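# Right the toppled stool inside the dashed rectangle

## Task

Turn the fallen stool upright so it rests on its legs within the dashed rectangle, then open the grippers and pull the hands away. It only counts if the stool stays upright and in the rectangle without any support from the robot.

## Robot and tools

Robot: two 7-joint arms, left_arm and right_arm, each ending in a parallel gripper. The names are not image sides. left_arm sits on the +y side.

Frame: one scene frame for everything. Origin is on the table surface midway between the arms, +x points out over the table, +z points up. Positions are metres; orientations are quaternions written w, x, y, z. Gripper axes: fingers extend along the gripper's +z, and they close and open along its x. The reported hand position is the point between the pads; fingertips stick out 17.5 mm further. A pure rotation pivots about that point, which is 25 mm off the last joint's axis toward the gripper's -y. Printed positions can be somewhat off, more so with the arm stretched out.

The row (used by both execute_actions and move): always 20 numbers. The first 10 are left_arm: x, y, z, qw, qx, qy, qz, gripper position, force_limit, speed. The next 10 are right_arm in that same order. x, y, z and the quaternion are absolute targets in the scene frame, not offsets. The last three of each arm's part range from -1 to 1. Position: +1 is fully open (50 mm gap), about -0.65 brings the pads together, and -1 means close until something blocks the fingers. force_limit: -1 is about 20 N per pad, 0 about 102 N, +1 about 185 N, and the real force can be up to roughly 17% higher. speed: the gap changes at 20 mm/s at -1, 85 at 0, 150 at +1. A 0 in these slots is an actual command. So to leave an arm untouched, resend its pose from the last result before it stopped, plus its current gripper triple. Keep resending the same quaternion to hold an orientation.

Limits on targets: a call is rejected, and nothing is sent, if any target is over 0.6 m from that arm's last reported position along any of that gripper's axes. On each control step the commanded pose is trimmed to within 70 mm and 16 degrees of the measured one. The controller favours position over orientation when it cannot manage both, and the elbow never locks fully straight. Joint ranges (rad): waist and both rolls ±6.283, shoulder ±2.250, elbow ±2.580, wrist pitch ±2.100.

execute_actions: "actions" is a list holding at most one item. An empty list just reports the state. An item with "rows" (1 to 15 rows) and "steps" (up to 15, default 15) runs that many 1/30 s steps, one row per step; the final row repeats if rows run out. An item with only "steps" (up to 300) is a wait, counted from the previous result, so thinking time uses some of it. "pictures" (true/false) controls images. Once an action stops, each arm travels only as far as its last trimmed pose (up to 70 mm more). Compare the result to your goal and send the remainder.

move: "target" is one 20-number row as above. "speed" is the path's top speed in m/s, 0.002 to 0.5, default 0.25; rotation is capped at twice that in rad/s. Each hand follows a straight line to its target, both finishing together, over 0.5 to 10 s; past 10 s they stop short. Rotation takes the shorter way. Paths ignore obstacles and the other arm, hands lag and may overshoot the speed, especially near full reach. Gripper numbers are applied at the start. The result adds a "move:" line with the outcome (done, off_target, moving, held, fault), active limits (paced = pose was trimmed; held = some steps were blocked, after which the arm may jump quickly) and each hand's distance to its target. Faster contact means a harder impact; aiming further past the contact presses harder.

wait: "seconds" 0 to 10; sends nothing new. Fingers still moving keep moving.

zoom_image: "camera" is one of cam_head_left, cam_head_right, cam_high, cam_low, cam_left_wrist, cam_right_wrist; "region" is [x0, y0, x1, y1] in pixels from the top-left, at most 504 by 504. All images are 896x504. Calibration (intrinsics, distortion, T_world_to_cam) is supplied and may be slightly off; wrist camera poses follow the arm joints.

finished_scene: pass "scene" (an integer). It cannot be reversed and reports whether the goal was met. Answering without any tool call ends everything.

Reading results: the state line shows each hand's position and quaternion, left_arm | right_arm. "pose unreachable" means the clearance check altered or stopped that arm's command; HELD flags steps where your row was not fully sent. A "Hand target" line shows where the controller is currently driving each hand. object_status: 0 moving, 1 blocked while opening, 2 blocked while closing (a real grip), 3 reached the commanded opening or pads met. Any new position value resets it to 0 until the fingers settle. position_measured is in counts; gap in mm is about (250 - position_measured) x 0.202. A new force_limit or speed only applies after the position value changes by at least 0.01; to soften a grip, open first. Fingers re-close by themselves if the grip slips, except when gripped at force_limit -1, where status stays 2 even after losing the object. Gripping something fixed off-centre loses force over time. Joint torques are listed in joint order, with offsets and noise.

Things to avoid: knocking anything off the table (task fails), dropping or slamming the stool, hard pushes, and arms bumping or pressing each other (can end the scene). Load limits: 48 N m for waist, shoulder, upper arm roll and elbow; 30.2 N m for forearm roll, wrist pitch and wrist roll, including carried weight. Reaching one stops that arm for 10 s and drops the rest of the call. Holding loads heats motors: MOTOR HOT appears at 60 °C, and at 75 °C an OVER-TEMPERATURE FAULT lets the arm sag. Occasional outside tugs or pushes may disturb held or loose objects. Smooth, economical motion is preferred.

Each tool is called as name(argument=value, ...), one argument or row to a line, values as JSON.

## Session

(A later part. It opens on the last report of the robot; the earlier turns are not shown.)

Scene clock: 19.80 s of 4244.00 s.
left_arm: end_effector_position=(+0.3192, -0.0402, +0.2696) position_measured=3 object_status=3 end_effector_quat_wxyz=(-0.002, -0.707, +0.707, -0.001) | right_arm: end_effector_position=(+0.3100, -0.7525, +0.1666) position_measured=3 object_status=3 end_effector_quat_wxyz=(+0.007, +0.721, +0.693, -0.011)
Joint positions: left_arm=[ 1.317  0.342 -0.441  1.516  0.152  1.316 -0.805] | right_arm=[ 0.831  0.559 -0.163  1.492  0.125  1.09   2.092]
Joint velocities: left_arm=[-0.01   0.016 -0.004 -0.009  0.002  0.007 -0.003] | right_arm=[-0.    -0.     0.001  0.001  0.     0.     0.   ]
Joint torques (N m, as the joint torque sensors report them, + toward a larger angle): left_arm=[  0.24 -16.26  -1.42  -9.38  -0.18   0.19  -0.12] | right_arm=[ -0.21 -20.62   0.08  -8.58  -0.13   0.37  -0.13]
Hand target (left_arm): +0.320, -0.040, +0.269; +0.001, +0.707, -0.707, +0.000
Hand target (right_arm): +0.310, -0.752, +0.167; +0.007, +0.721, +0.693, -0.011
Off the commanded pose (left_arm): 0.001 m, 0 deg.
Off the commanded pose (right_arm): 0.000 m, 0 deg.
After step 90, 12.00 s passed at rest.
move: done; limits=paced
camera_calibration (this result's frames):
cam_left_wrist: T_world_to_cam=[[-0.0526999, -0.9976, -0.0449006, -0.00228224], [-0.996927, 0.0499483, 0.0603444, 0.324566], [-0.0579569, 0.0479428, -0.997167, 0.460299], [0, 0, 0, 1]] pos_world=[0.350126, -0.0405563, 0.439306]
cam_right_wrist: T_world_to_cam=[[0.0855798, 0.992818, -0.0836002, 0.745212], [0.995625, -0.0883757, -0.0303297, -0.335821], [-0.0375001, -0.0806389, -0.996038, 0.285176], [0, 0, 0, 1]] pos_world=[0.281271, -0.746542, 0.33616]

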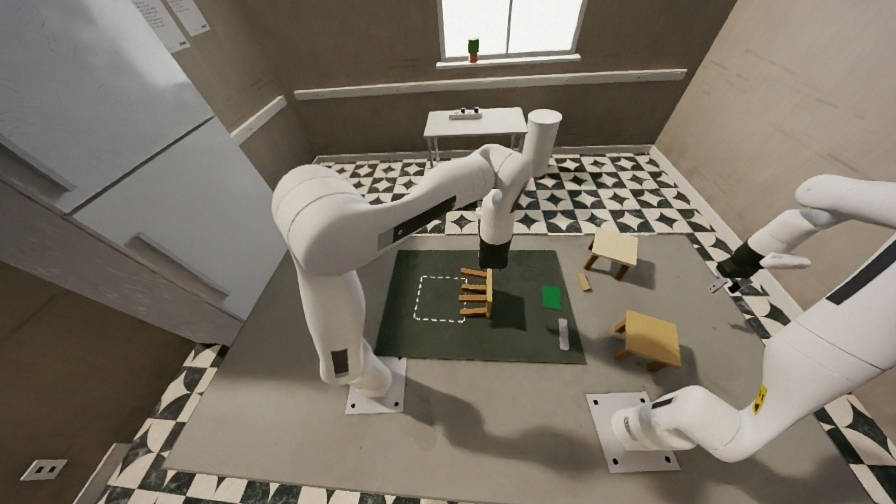

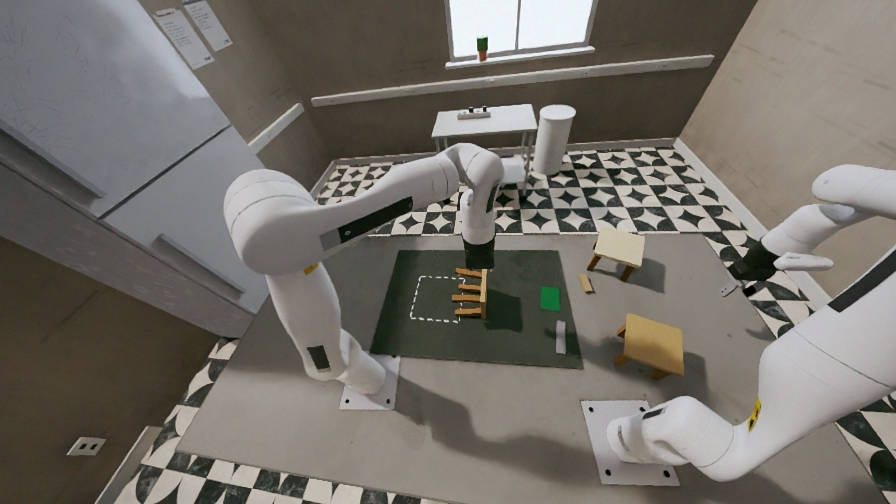

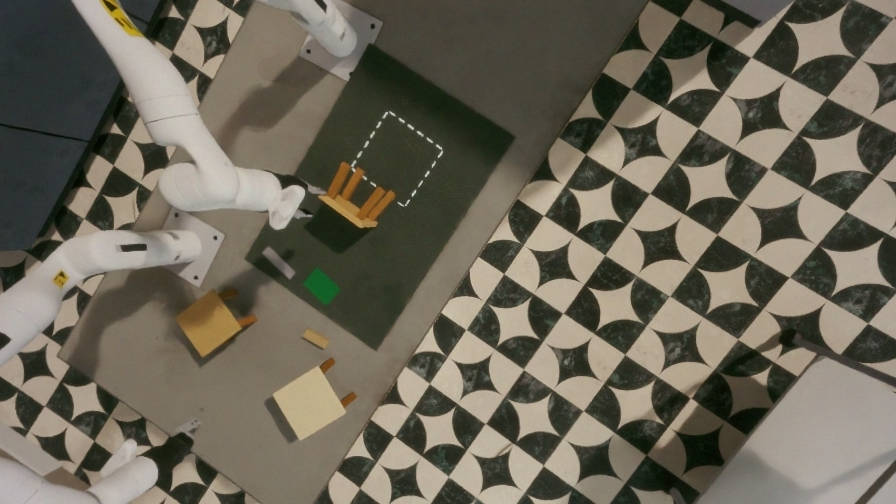

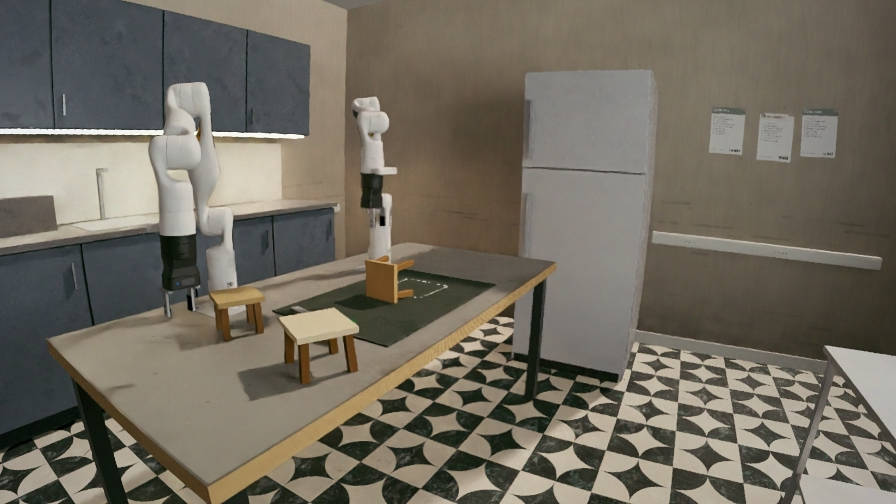

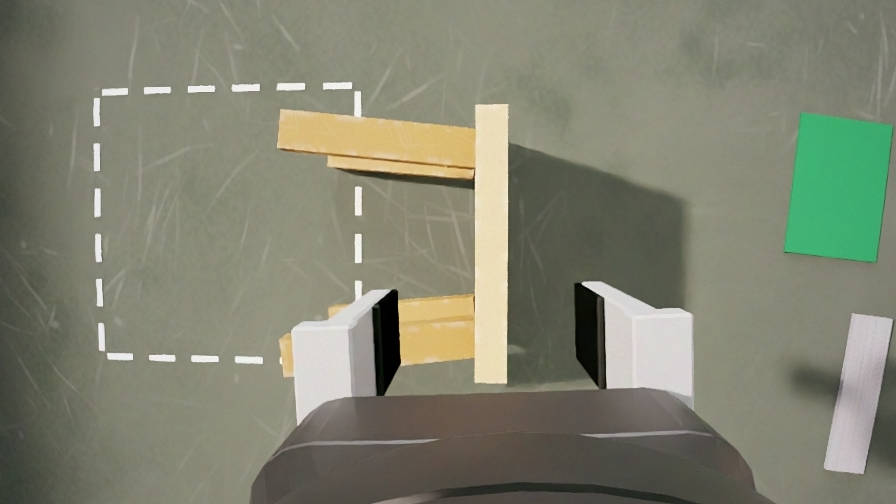

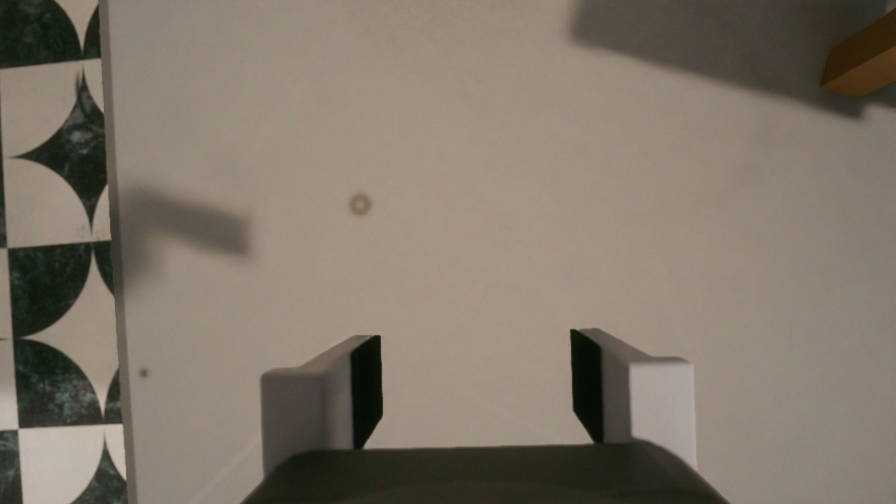

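move(
  target=[0.337,-0.04,0.112,0,0.707,-0.707,0,1,0,0,0.31,-0.7525,0.1666,0.007,0.721,0.693,-0.011,1,0,0],
  speed=0.15,
)

move(
  target=[0.337,-0.04,0.112,0,0.707,-0.707,0,-1,0.3,0,0.31,-0.7525,0.1666,0.007,0.721,0.693,-0.011,1,0,0],
)

move(
  target=[0.35,0,0.22,0,0.707,-0.707,0,-1,0.3,0,0.31,-0.7525,0.1666,0.007,0.721,0.693,-0.011,1,0,0],
  speed=0.15,
)

move(
  target=[0.355,0.188,0.15,0.5,0.5,-0.5,0.5,-1,0.3,0,0.31,-0.7525,0.1666,0.007,0.721,0.693,-0.011,1,0,0],
)

Scene clock: 36.37 s of 4244.00 s.
left_arm: end_effector_position=(+0.3368, -0.0396, +0.1124) position_measured=3 object_status=3 end_effector_quat_wxyz=(+0.000, -0.707, +0.707, -0.000) | right_arm: end_effector_position=(+0.3100, -0.7525, +0.1666) position_measured=3 object_status=3 end_effector_quat_wxyz=(+0.007, +0.721, +0.693, -0.011)
Joint positions: left_arm=[ 1.25   0.544 -0.403  1.766  0.265  0.885 -0.935] | right_arm=[ 0.831  0.559 -0.163  1.492  0.125  1.09   2.092]
Joint velocities: left_arm=[-0.002  0.004  0.     0.001  0.001 -0.001 -0.   ] | right_arm=[ 0.001  0.001 -0.    -0.001 -0.    -0.     0.   ]
Joint torques (N m, as the joint torque sensors report them, + toward a larger angle): left_arm=[  0.19 -17.32  -1.8   -7.05  -0.18  -0.12   0.06] | right_arm=[ -0.11 -20.04  -0.13  -8.67  -0.24   0.11   0.06]
Hand target (left_arm): +0.337, -0.040, +0.112; -0.000, +0.707, -0.707, +0.000
Hand target (right_arm): +0.310, -0.752, +0.167; +0.007, +0.721, +0.693, -0.011
Off the commanded pose (left_arm): 0.001 m, 0 deg.
Off the commanded pose (right_arm): 0.000 m, 0 deg.
After step 90, 12.07 s passed at rest.
move: done
camera_calibration (this result's frames):
cam_left_wrist: T_world_to_cam=[[-0.0525815, -0.997435, -0.0485726, -0.0074539], [-0.997035, 0.0496993, 0.0587512, 0.351777], [-0.0561865, 0.0515178, -0.99709, 0.304065], [0, 0, 0, 1]] pos_world=[0.367426, -0.0405827, 0.282151]
cam_right_wrist: T_world_to_cam=[[0.0855848, 0.992817, -0.0836038, 0.745212], [0.995625, -0.0883811, -0.0303327, -0.335822], [-0.0375038, -0.080642, -0.996037, 0.285173], [0, 0, 0, 1]] pos_world=[0.281269, -0.746543, 0.336159]

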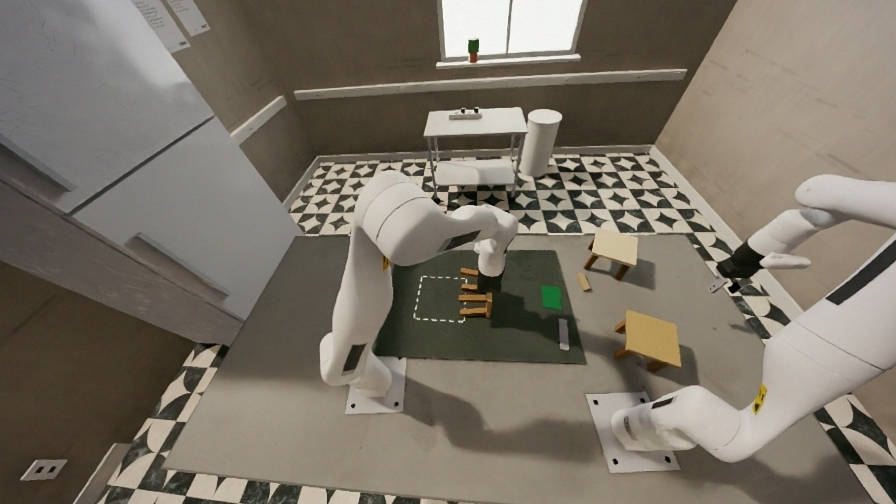

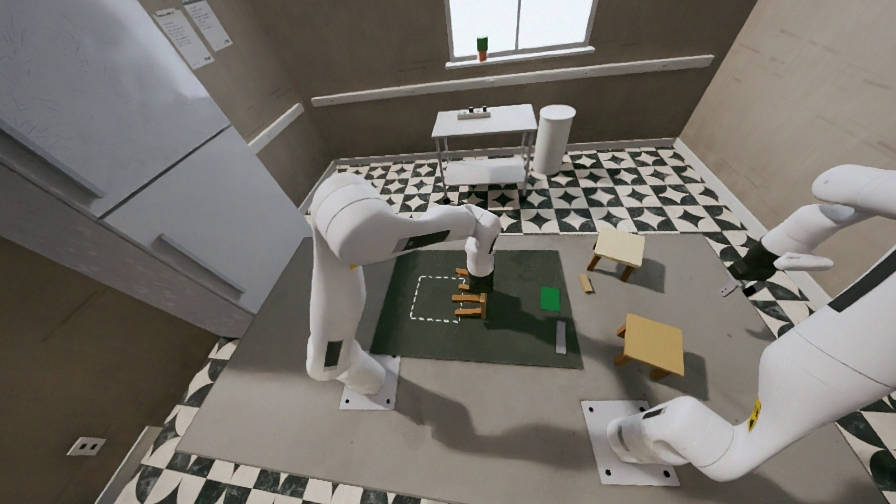

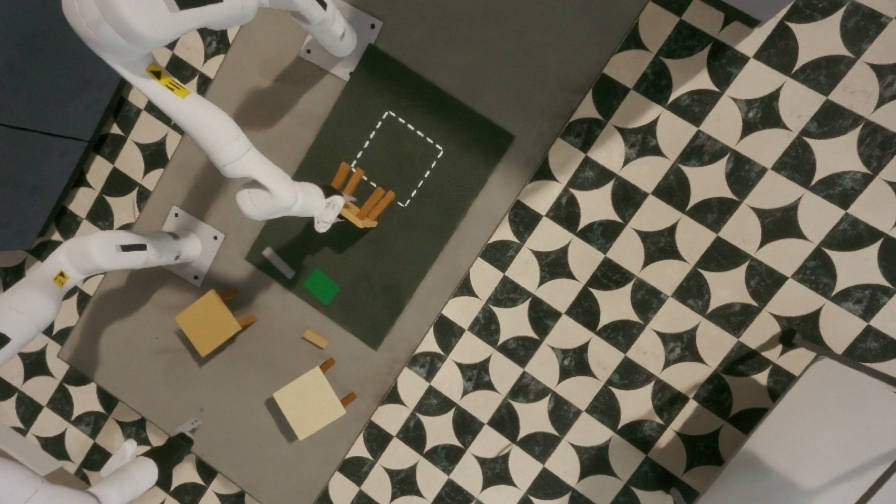

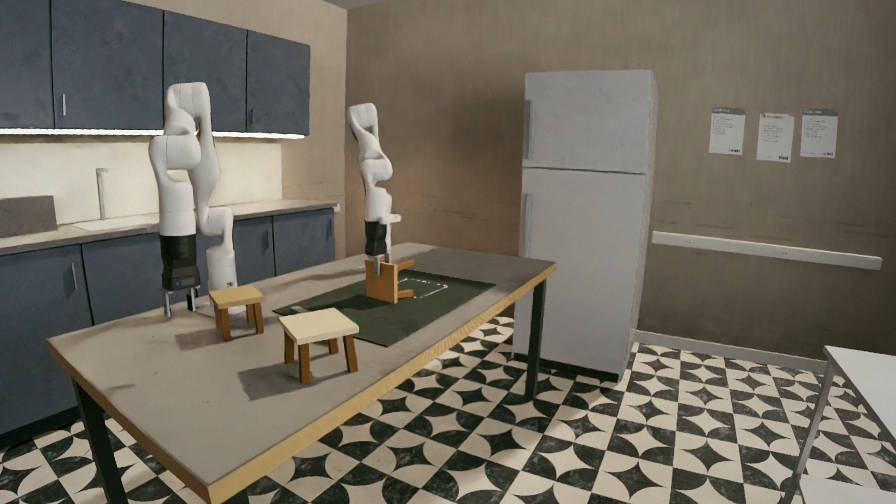

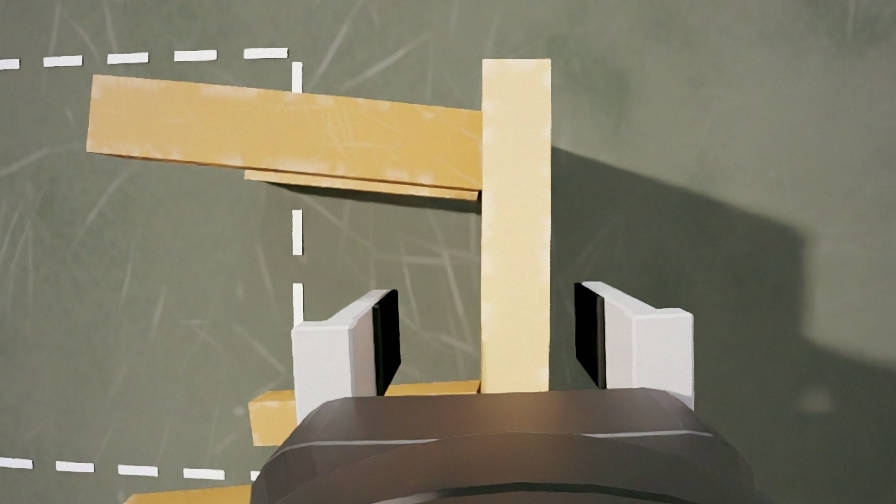

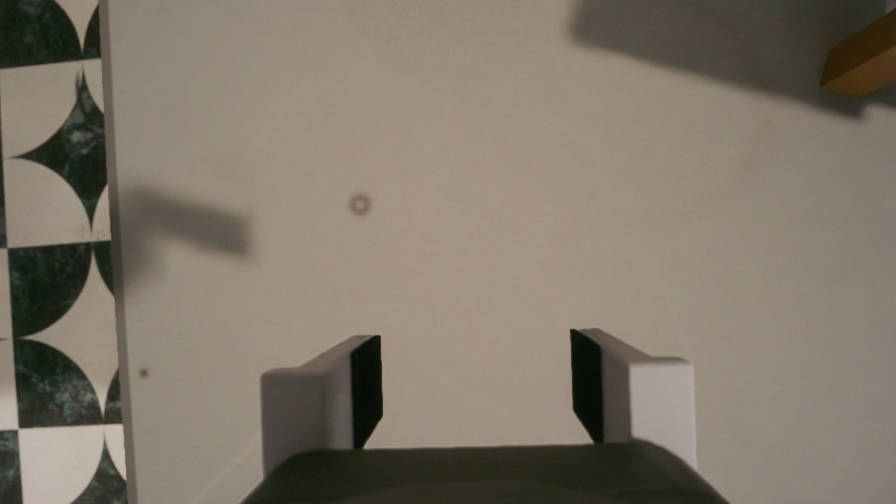

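Scene clock: 37.07 s of 4244.00 s.
left_arm: end_effector_position=(+0.3371, -0.0405, +0.1123) position_measured=180 object_status=2 end_effector_quat_wxyz=(-0.000, -0.707, +0.707, -0.001) | right_arm: end_effector_position=(+0.3100, -0.7525, +0.1666) position_measured=3 object_status=3 end_effector_quat_wxyz=(+0.007, +0.721, +0.693, -0.011)
Joint positions: left_arm=[ 1.249  0.545 -0.403  1.764  0.266  0.885 -0.936] | right_arm=[ 0.831  0.559 -0.163  1.492  0.125  1.09   2.092]
Joint velocities: left_arm=[ 0.     0.    -0.     0.    -0.     0.    -0.002] | right_arm=[-0.     0.     0.001 -0.001 -0.001 -0.001  0.   ]
Joint torques (N m, as the joint torque sensors report them, + toward a larger angle): left_arm=[ -0.04 -17.01  -1.84  -6.85  -0.29   0.02  -0.15] | right_arm=[ -0.16 -20.24   0.11  -8.72  -0.02   0.2   -0.04]
Hand target (left_arm): +0.337, -0.040, +0.112; -0.000, +0.707, -0.707, +0.000
Hand target (right_arm): +0.310, -0.752, +0.167; +0.007, +0.721, +0.693, -0.011
Off the commanded pose (left_arm): 0.001 m, 0 deg.
Off the commanded pose (right_arm): 0.000 m, 0 deg.
move: done
camera_calibration (this result's frames):
cam_left_wrist: T_world_to_cam=[[-0.0522943, -0.997512, -0.0472768, -0.00856441], [-0.997051, 0.0494904, 0.0586519, 0.352173], [-0.0561662, 0.0502045, -0.997158, 0.304005], [0, 0, 0, 1]] pos_world=[0.367762, -0.0412347, 0.282081]
cam_right_wrist: T_world_to_cam=[[0.0855844, 0.992817, -0.0836038, 0.745212], [0.995625, -0.0883807, -0.0303326, -0.335822], [-0.0375037, -0.080642, -0.996037, 0.285173], [0, 0, 0, 1]] pos_world=[0.281269, -0.746543, 0.336159]

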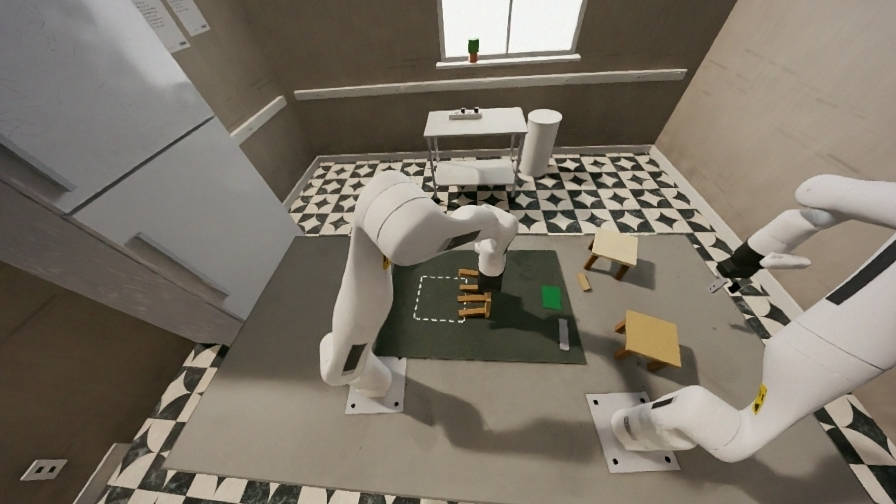

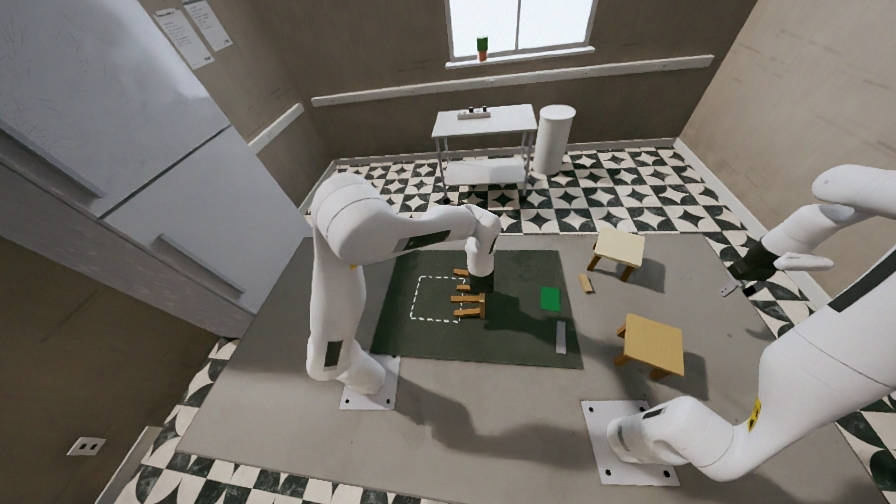

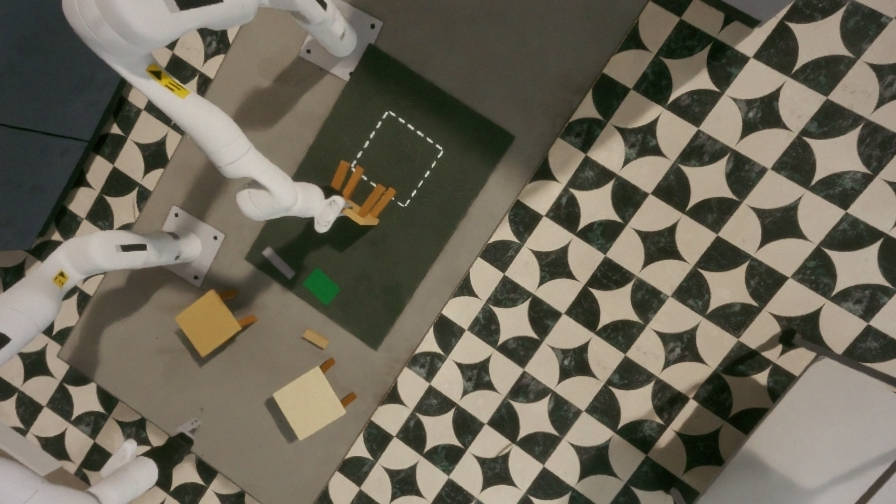

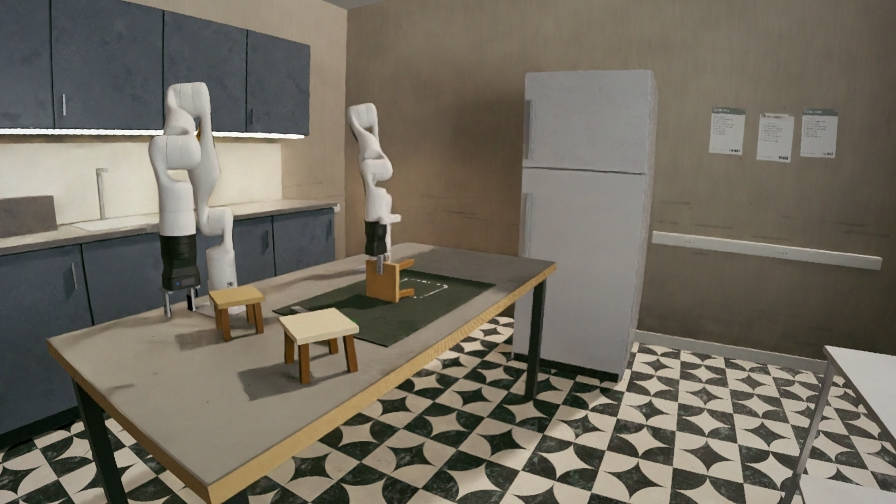

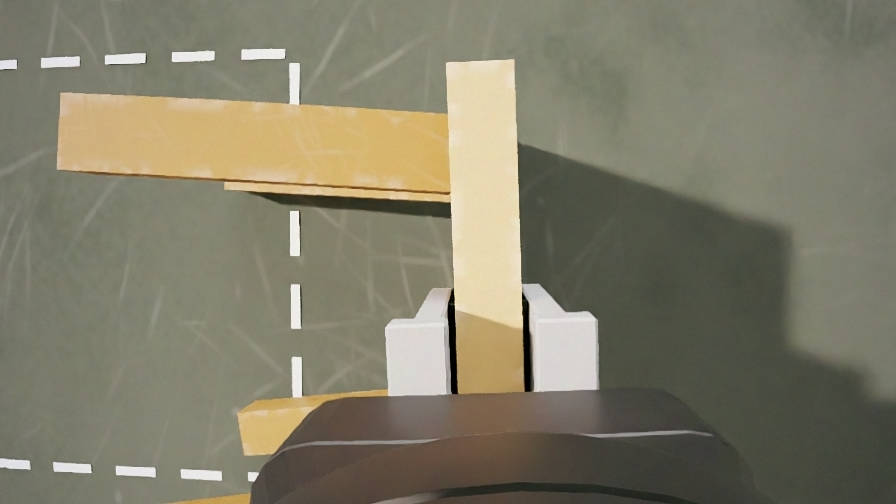

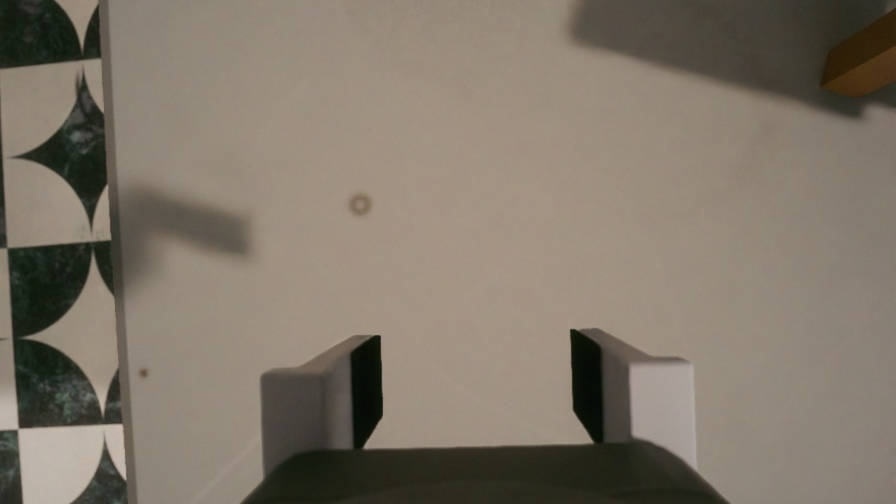

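Scene clock: 38.23 s of 4244.00 s.
left_arm: end_effector_position=(+0.3500, -0.0003, +0.2197) position_measured=180 object_status=2 end_effector_quat_wxyz=(-0.000, -0.707, +0.707, +0.000) | right_arm: end_effector_position=(+0.3100, -0.7525, +0.1666) position_measured=3 object_status=3 end_effector_quat_wxyz=(+0.007, +0.721, +0.693, -0.011)
Joint positions: left_arm=[ 1.224  0.36  -0.459  1.663  0.172  1.159 -0.943] | right_arm=[ 0.831  0.559 -0.163  1.492  0.125  1.09   2.092]
Joint velocities: left_arm=[-0.001 -0.003 -0.    -0.001 -0.001  0.002 -0.002] | right_arm=[ 0.     0.    -0.001 -0.     0.001 -0.     0.   ]
Joint torques (N m, as the joint torque sensors report them, + toward a larger angle): left_arm=[ -0.1  -15.96  -1.56  -9.48  -0.19   0.01  -0.28] | right_arm=[ -0.13 -20.19  -0.25  -9.04  -0.22   0.08   0.  ]
Hand target (left_arm): +0.350, -0.000, +0.220; +0.000, +0.707, -0.707, -0.000
Hand target (right_arm): +0.310, -0.752, +0.167; +0.007, +0.721, +0.693, -0.011
Off the commanded pose (left_arm): 0.000 m, 0 deg.
Off the commanded pose (right_arm): 0.000 m, 0 deg.
move: done
camera_calibration (this result's frames):
cam_left_wrist: T_world_to_cam=[[-0.0518181, -0.997485, -0.0483676, 0.0373072], [-0.996998, 0.0488808, 0.0600551, 0.356414], [-0.0575398, 0.0513343, -0.997023, 0.410189], [0, 0, 0, 1]] pos_world=[0.380879, -0.00126517, 0.389368]
cam_right_wrist: T_world_to_cam=[[0.0855847, 0.992817, -0.0836039, 0.745212], [0.995625, -0.088381, -0.0303327, -0.335822], [-0.0375038, -0.0806421, -0.996037, 0.285173], [0, 0, 0, 1]] pos_world=[0.281269, -0.746543, 0.336159]

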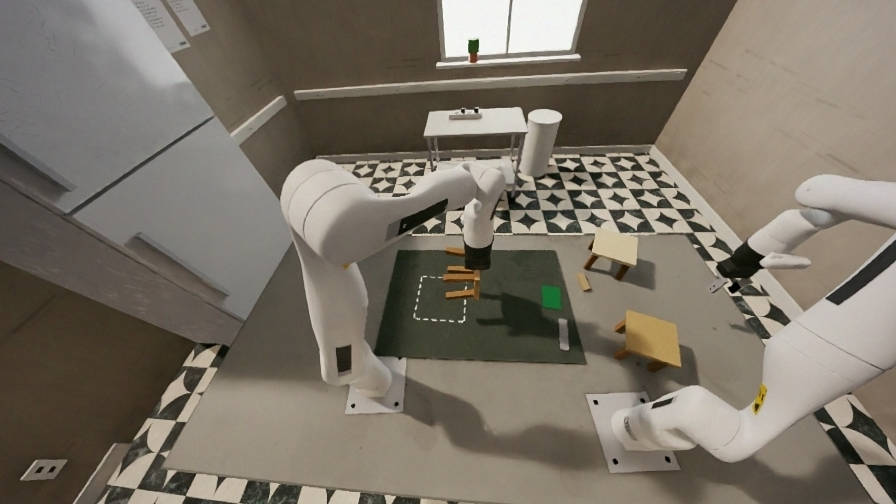

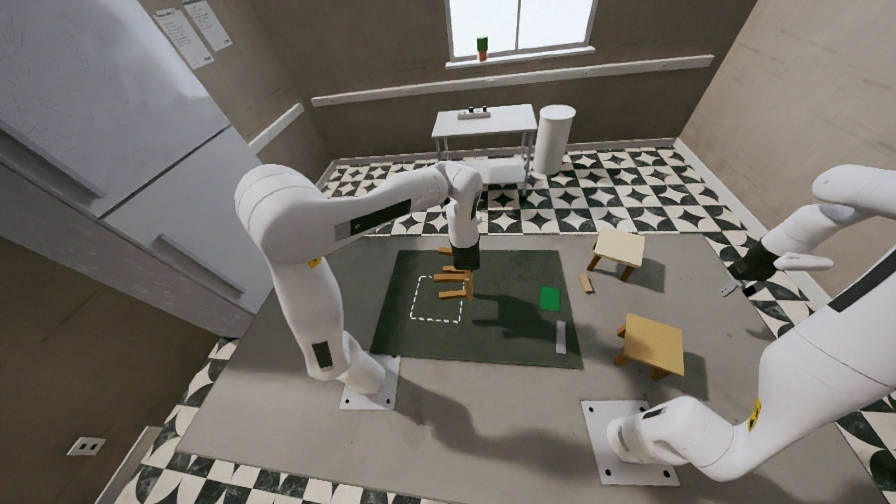

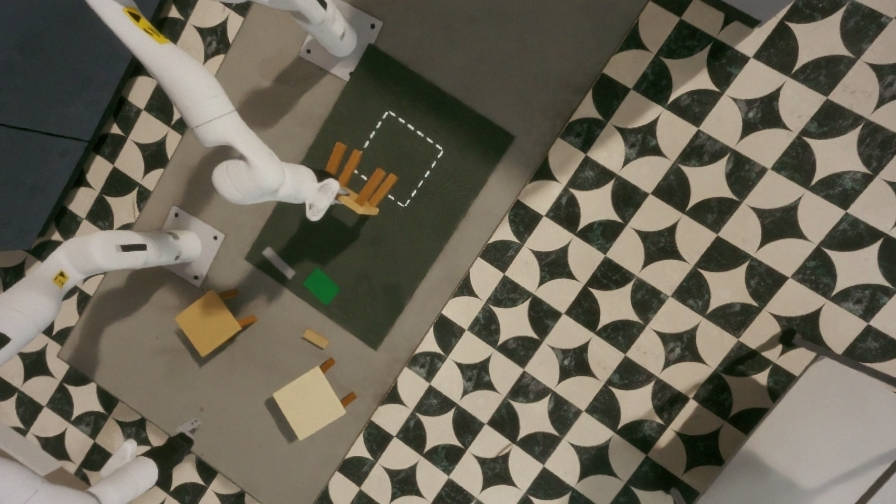

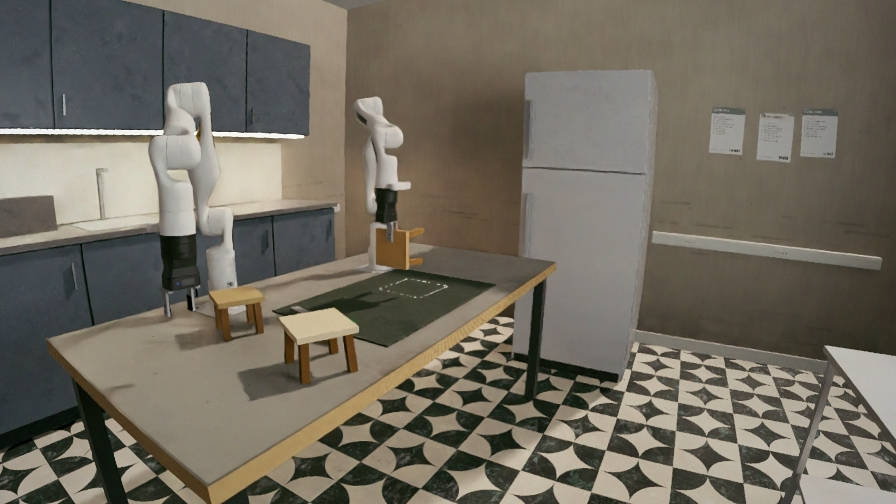

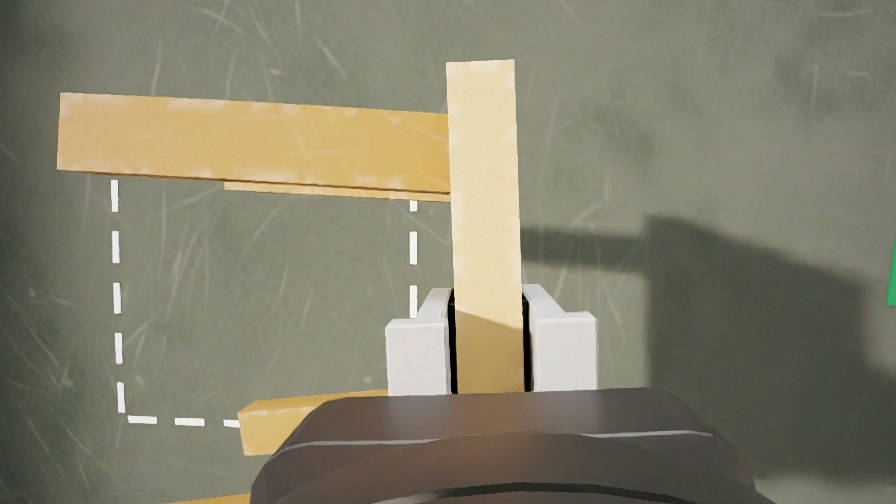

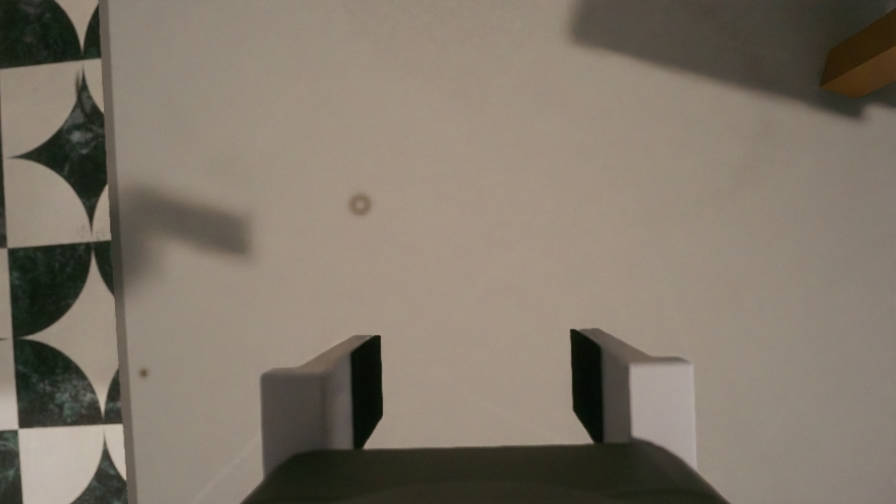

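Scene clock: 41.83 s of 4244.00 s.
left_arm: end_effector_position=(+0.3539, +0.1863, +0.1505) position_measured=180 object_status=2 end_effector_quat_wxyz=(+0.500, +0.501, -0.500, +0.499) | right_arm: end_effector_position=(+0.3100, -0.7525, +0.1666) position_measured=3 object_status=3 end_effector_quat_wxyz=(+0.007, +0.721, +0.693, -0.011)
Joint positions: left_arm=[-0.315  1.167 -0.363  2.118  0.964  1.784 -3.422] | right_arm=[ 0.831  0.559 -0.163  1.492  0.125  1.09   2.092]
Joint velocities: left_arm=[-0.007  0.015 -0.001 -0.003 -0.001  0.003 -0.   ] | right_arm=[ 0.001  0.001 -0.     0.001 -0.001 -0.     0.   ]
Joint torques (N m, as the joint torque sensors report them, + toward a larger angle): left_arm=[ -0.1  -16.76   1.29   3.65  -1.4    4.49  -0.26] | right_arm=[ -0.11 -20.32  -0.07  -8.93  -0.26   0.12  -0.07]
Hand target (left_arm): +0.354, +0.186, +0.150; +0.501, +0.501, -0.499, +0.499
Hand target (right_arm): +0.310, -0.752, +0.167; +0.007, +0.721, +0.693, -0.011
Off the commanded pose (left_arm): 0.002 m, 0 deg.
Off the commanded pose (right_arm): 0.000 m, 0 deg.
move: done
camera_calibration (this result's frames):
cam_left_wrist: T_world_to_cam=[[-0.0506474, -0.049283, 0.9975, -0.114174], [-0.997082, 0.0596225, -0.0476804, 0.369593], [-0.0571236, -0.997004, -0.0521589, 0.384862], [0, 0, 0, 1]] pos_world=[0.384717, 0.356046, 0.151585]
cam_right_wrist: T_world_to_cam=[[0.0855846, 0.992817, -0.0836041, 0.745212], [0.995625, -0.0883809, -0.0303325, -0.335822], [-0.0375036, -0.0806423, -0.996037, 0.285173], [0, 0, 0, 1]] pos_world=[0.281269, -0.746543, 0.336159]

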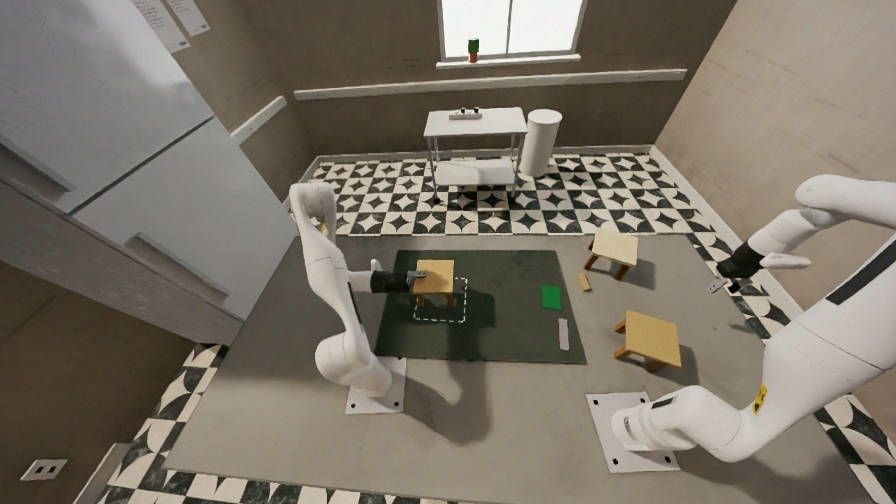

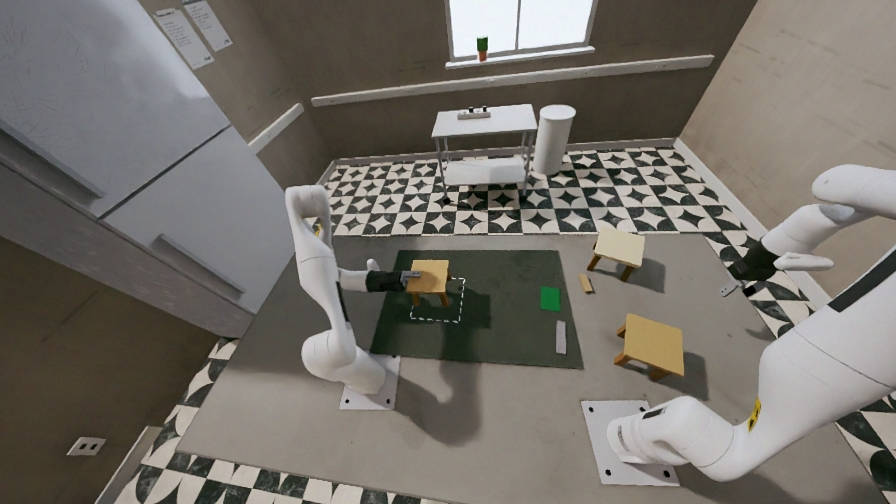

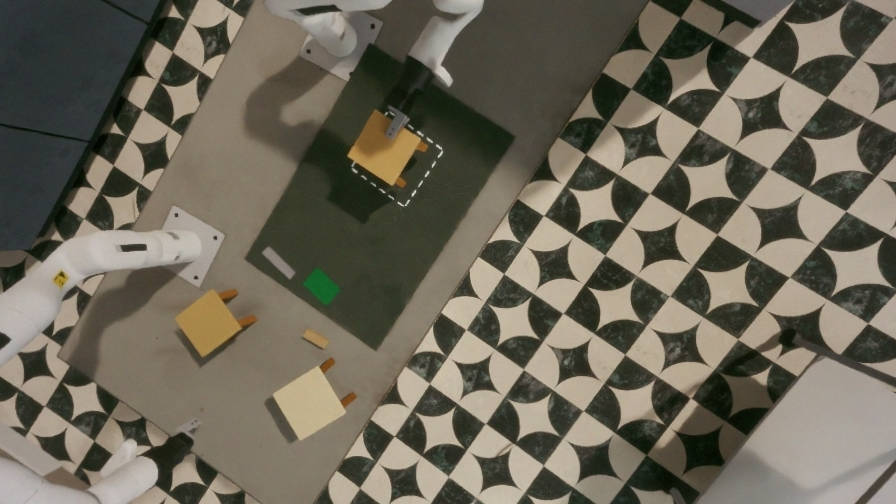

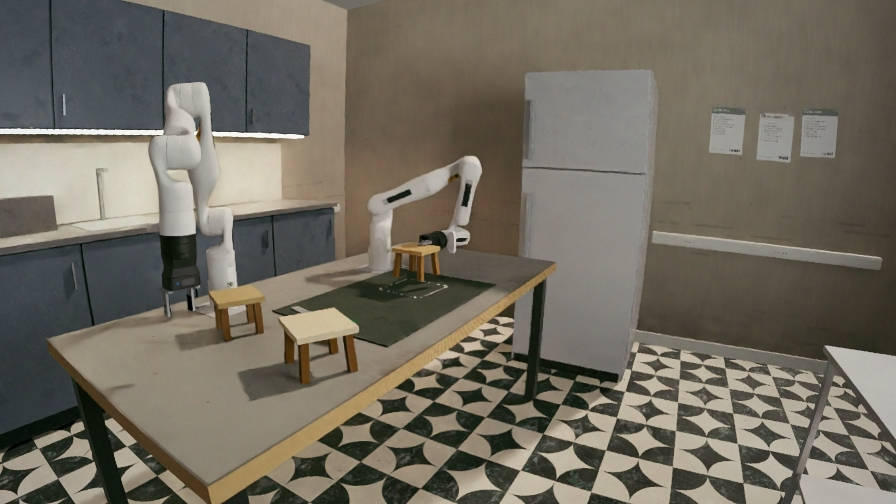

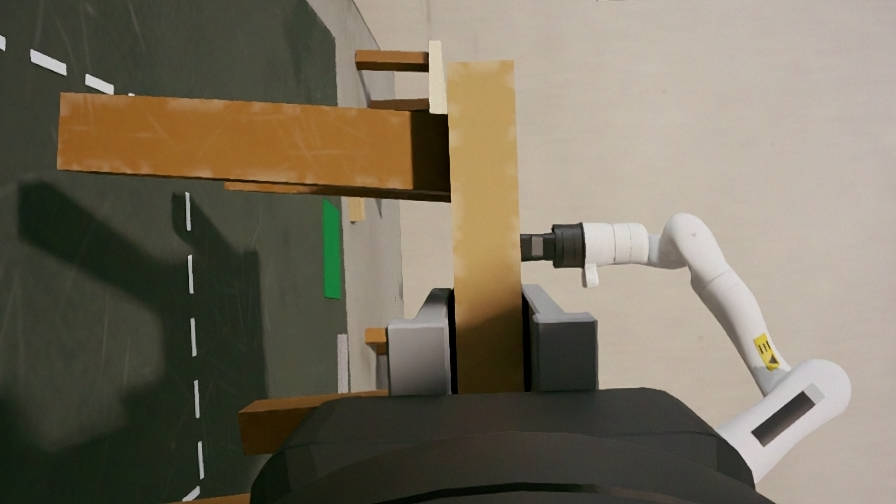

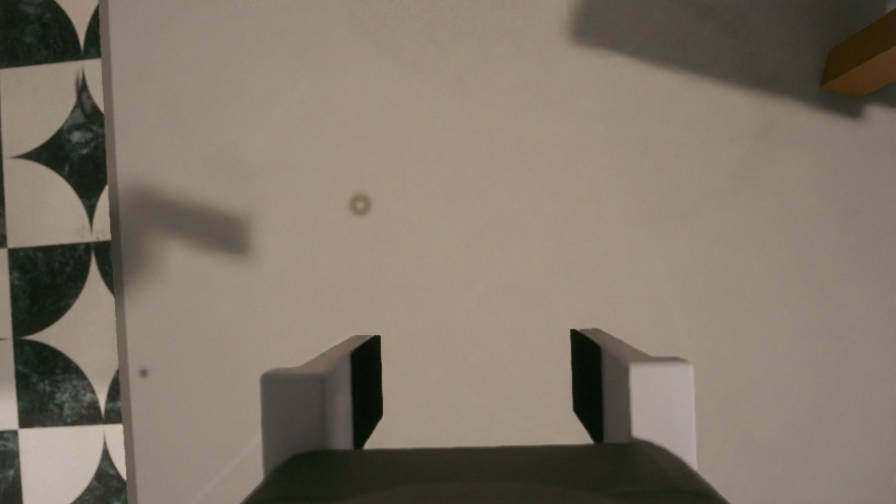

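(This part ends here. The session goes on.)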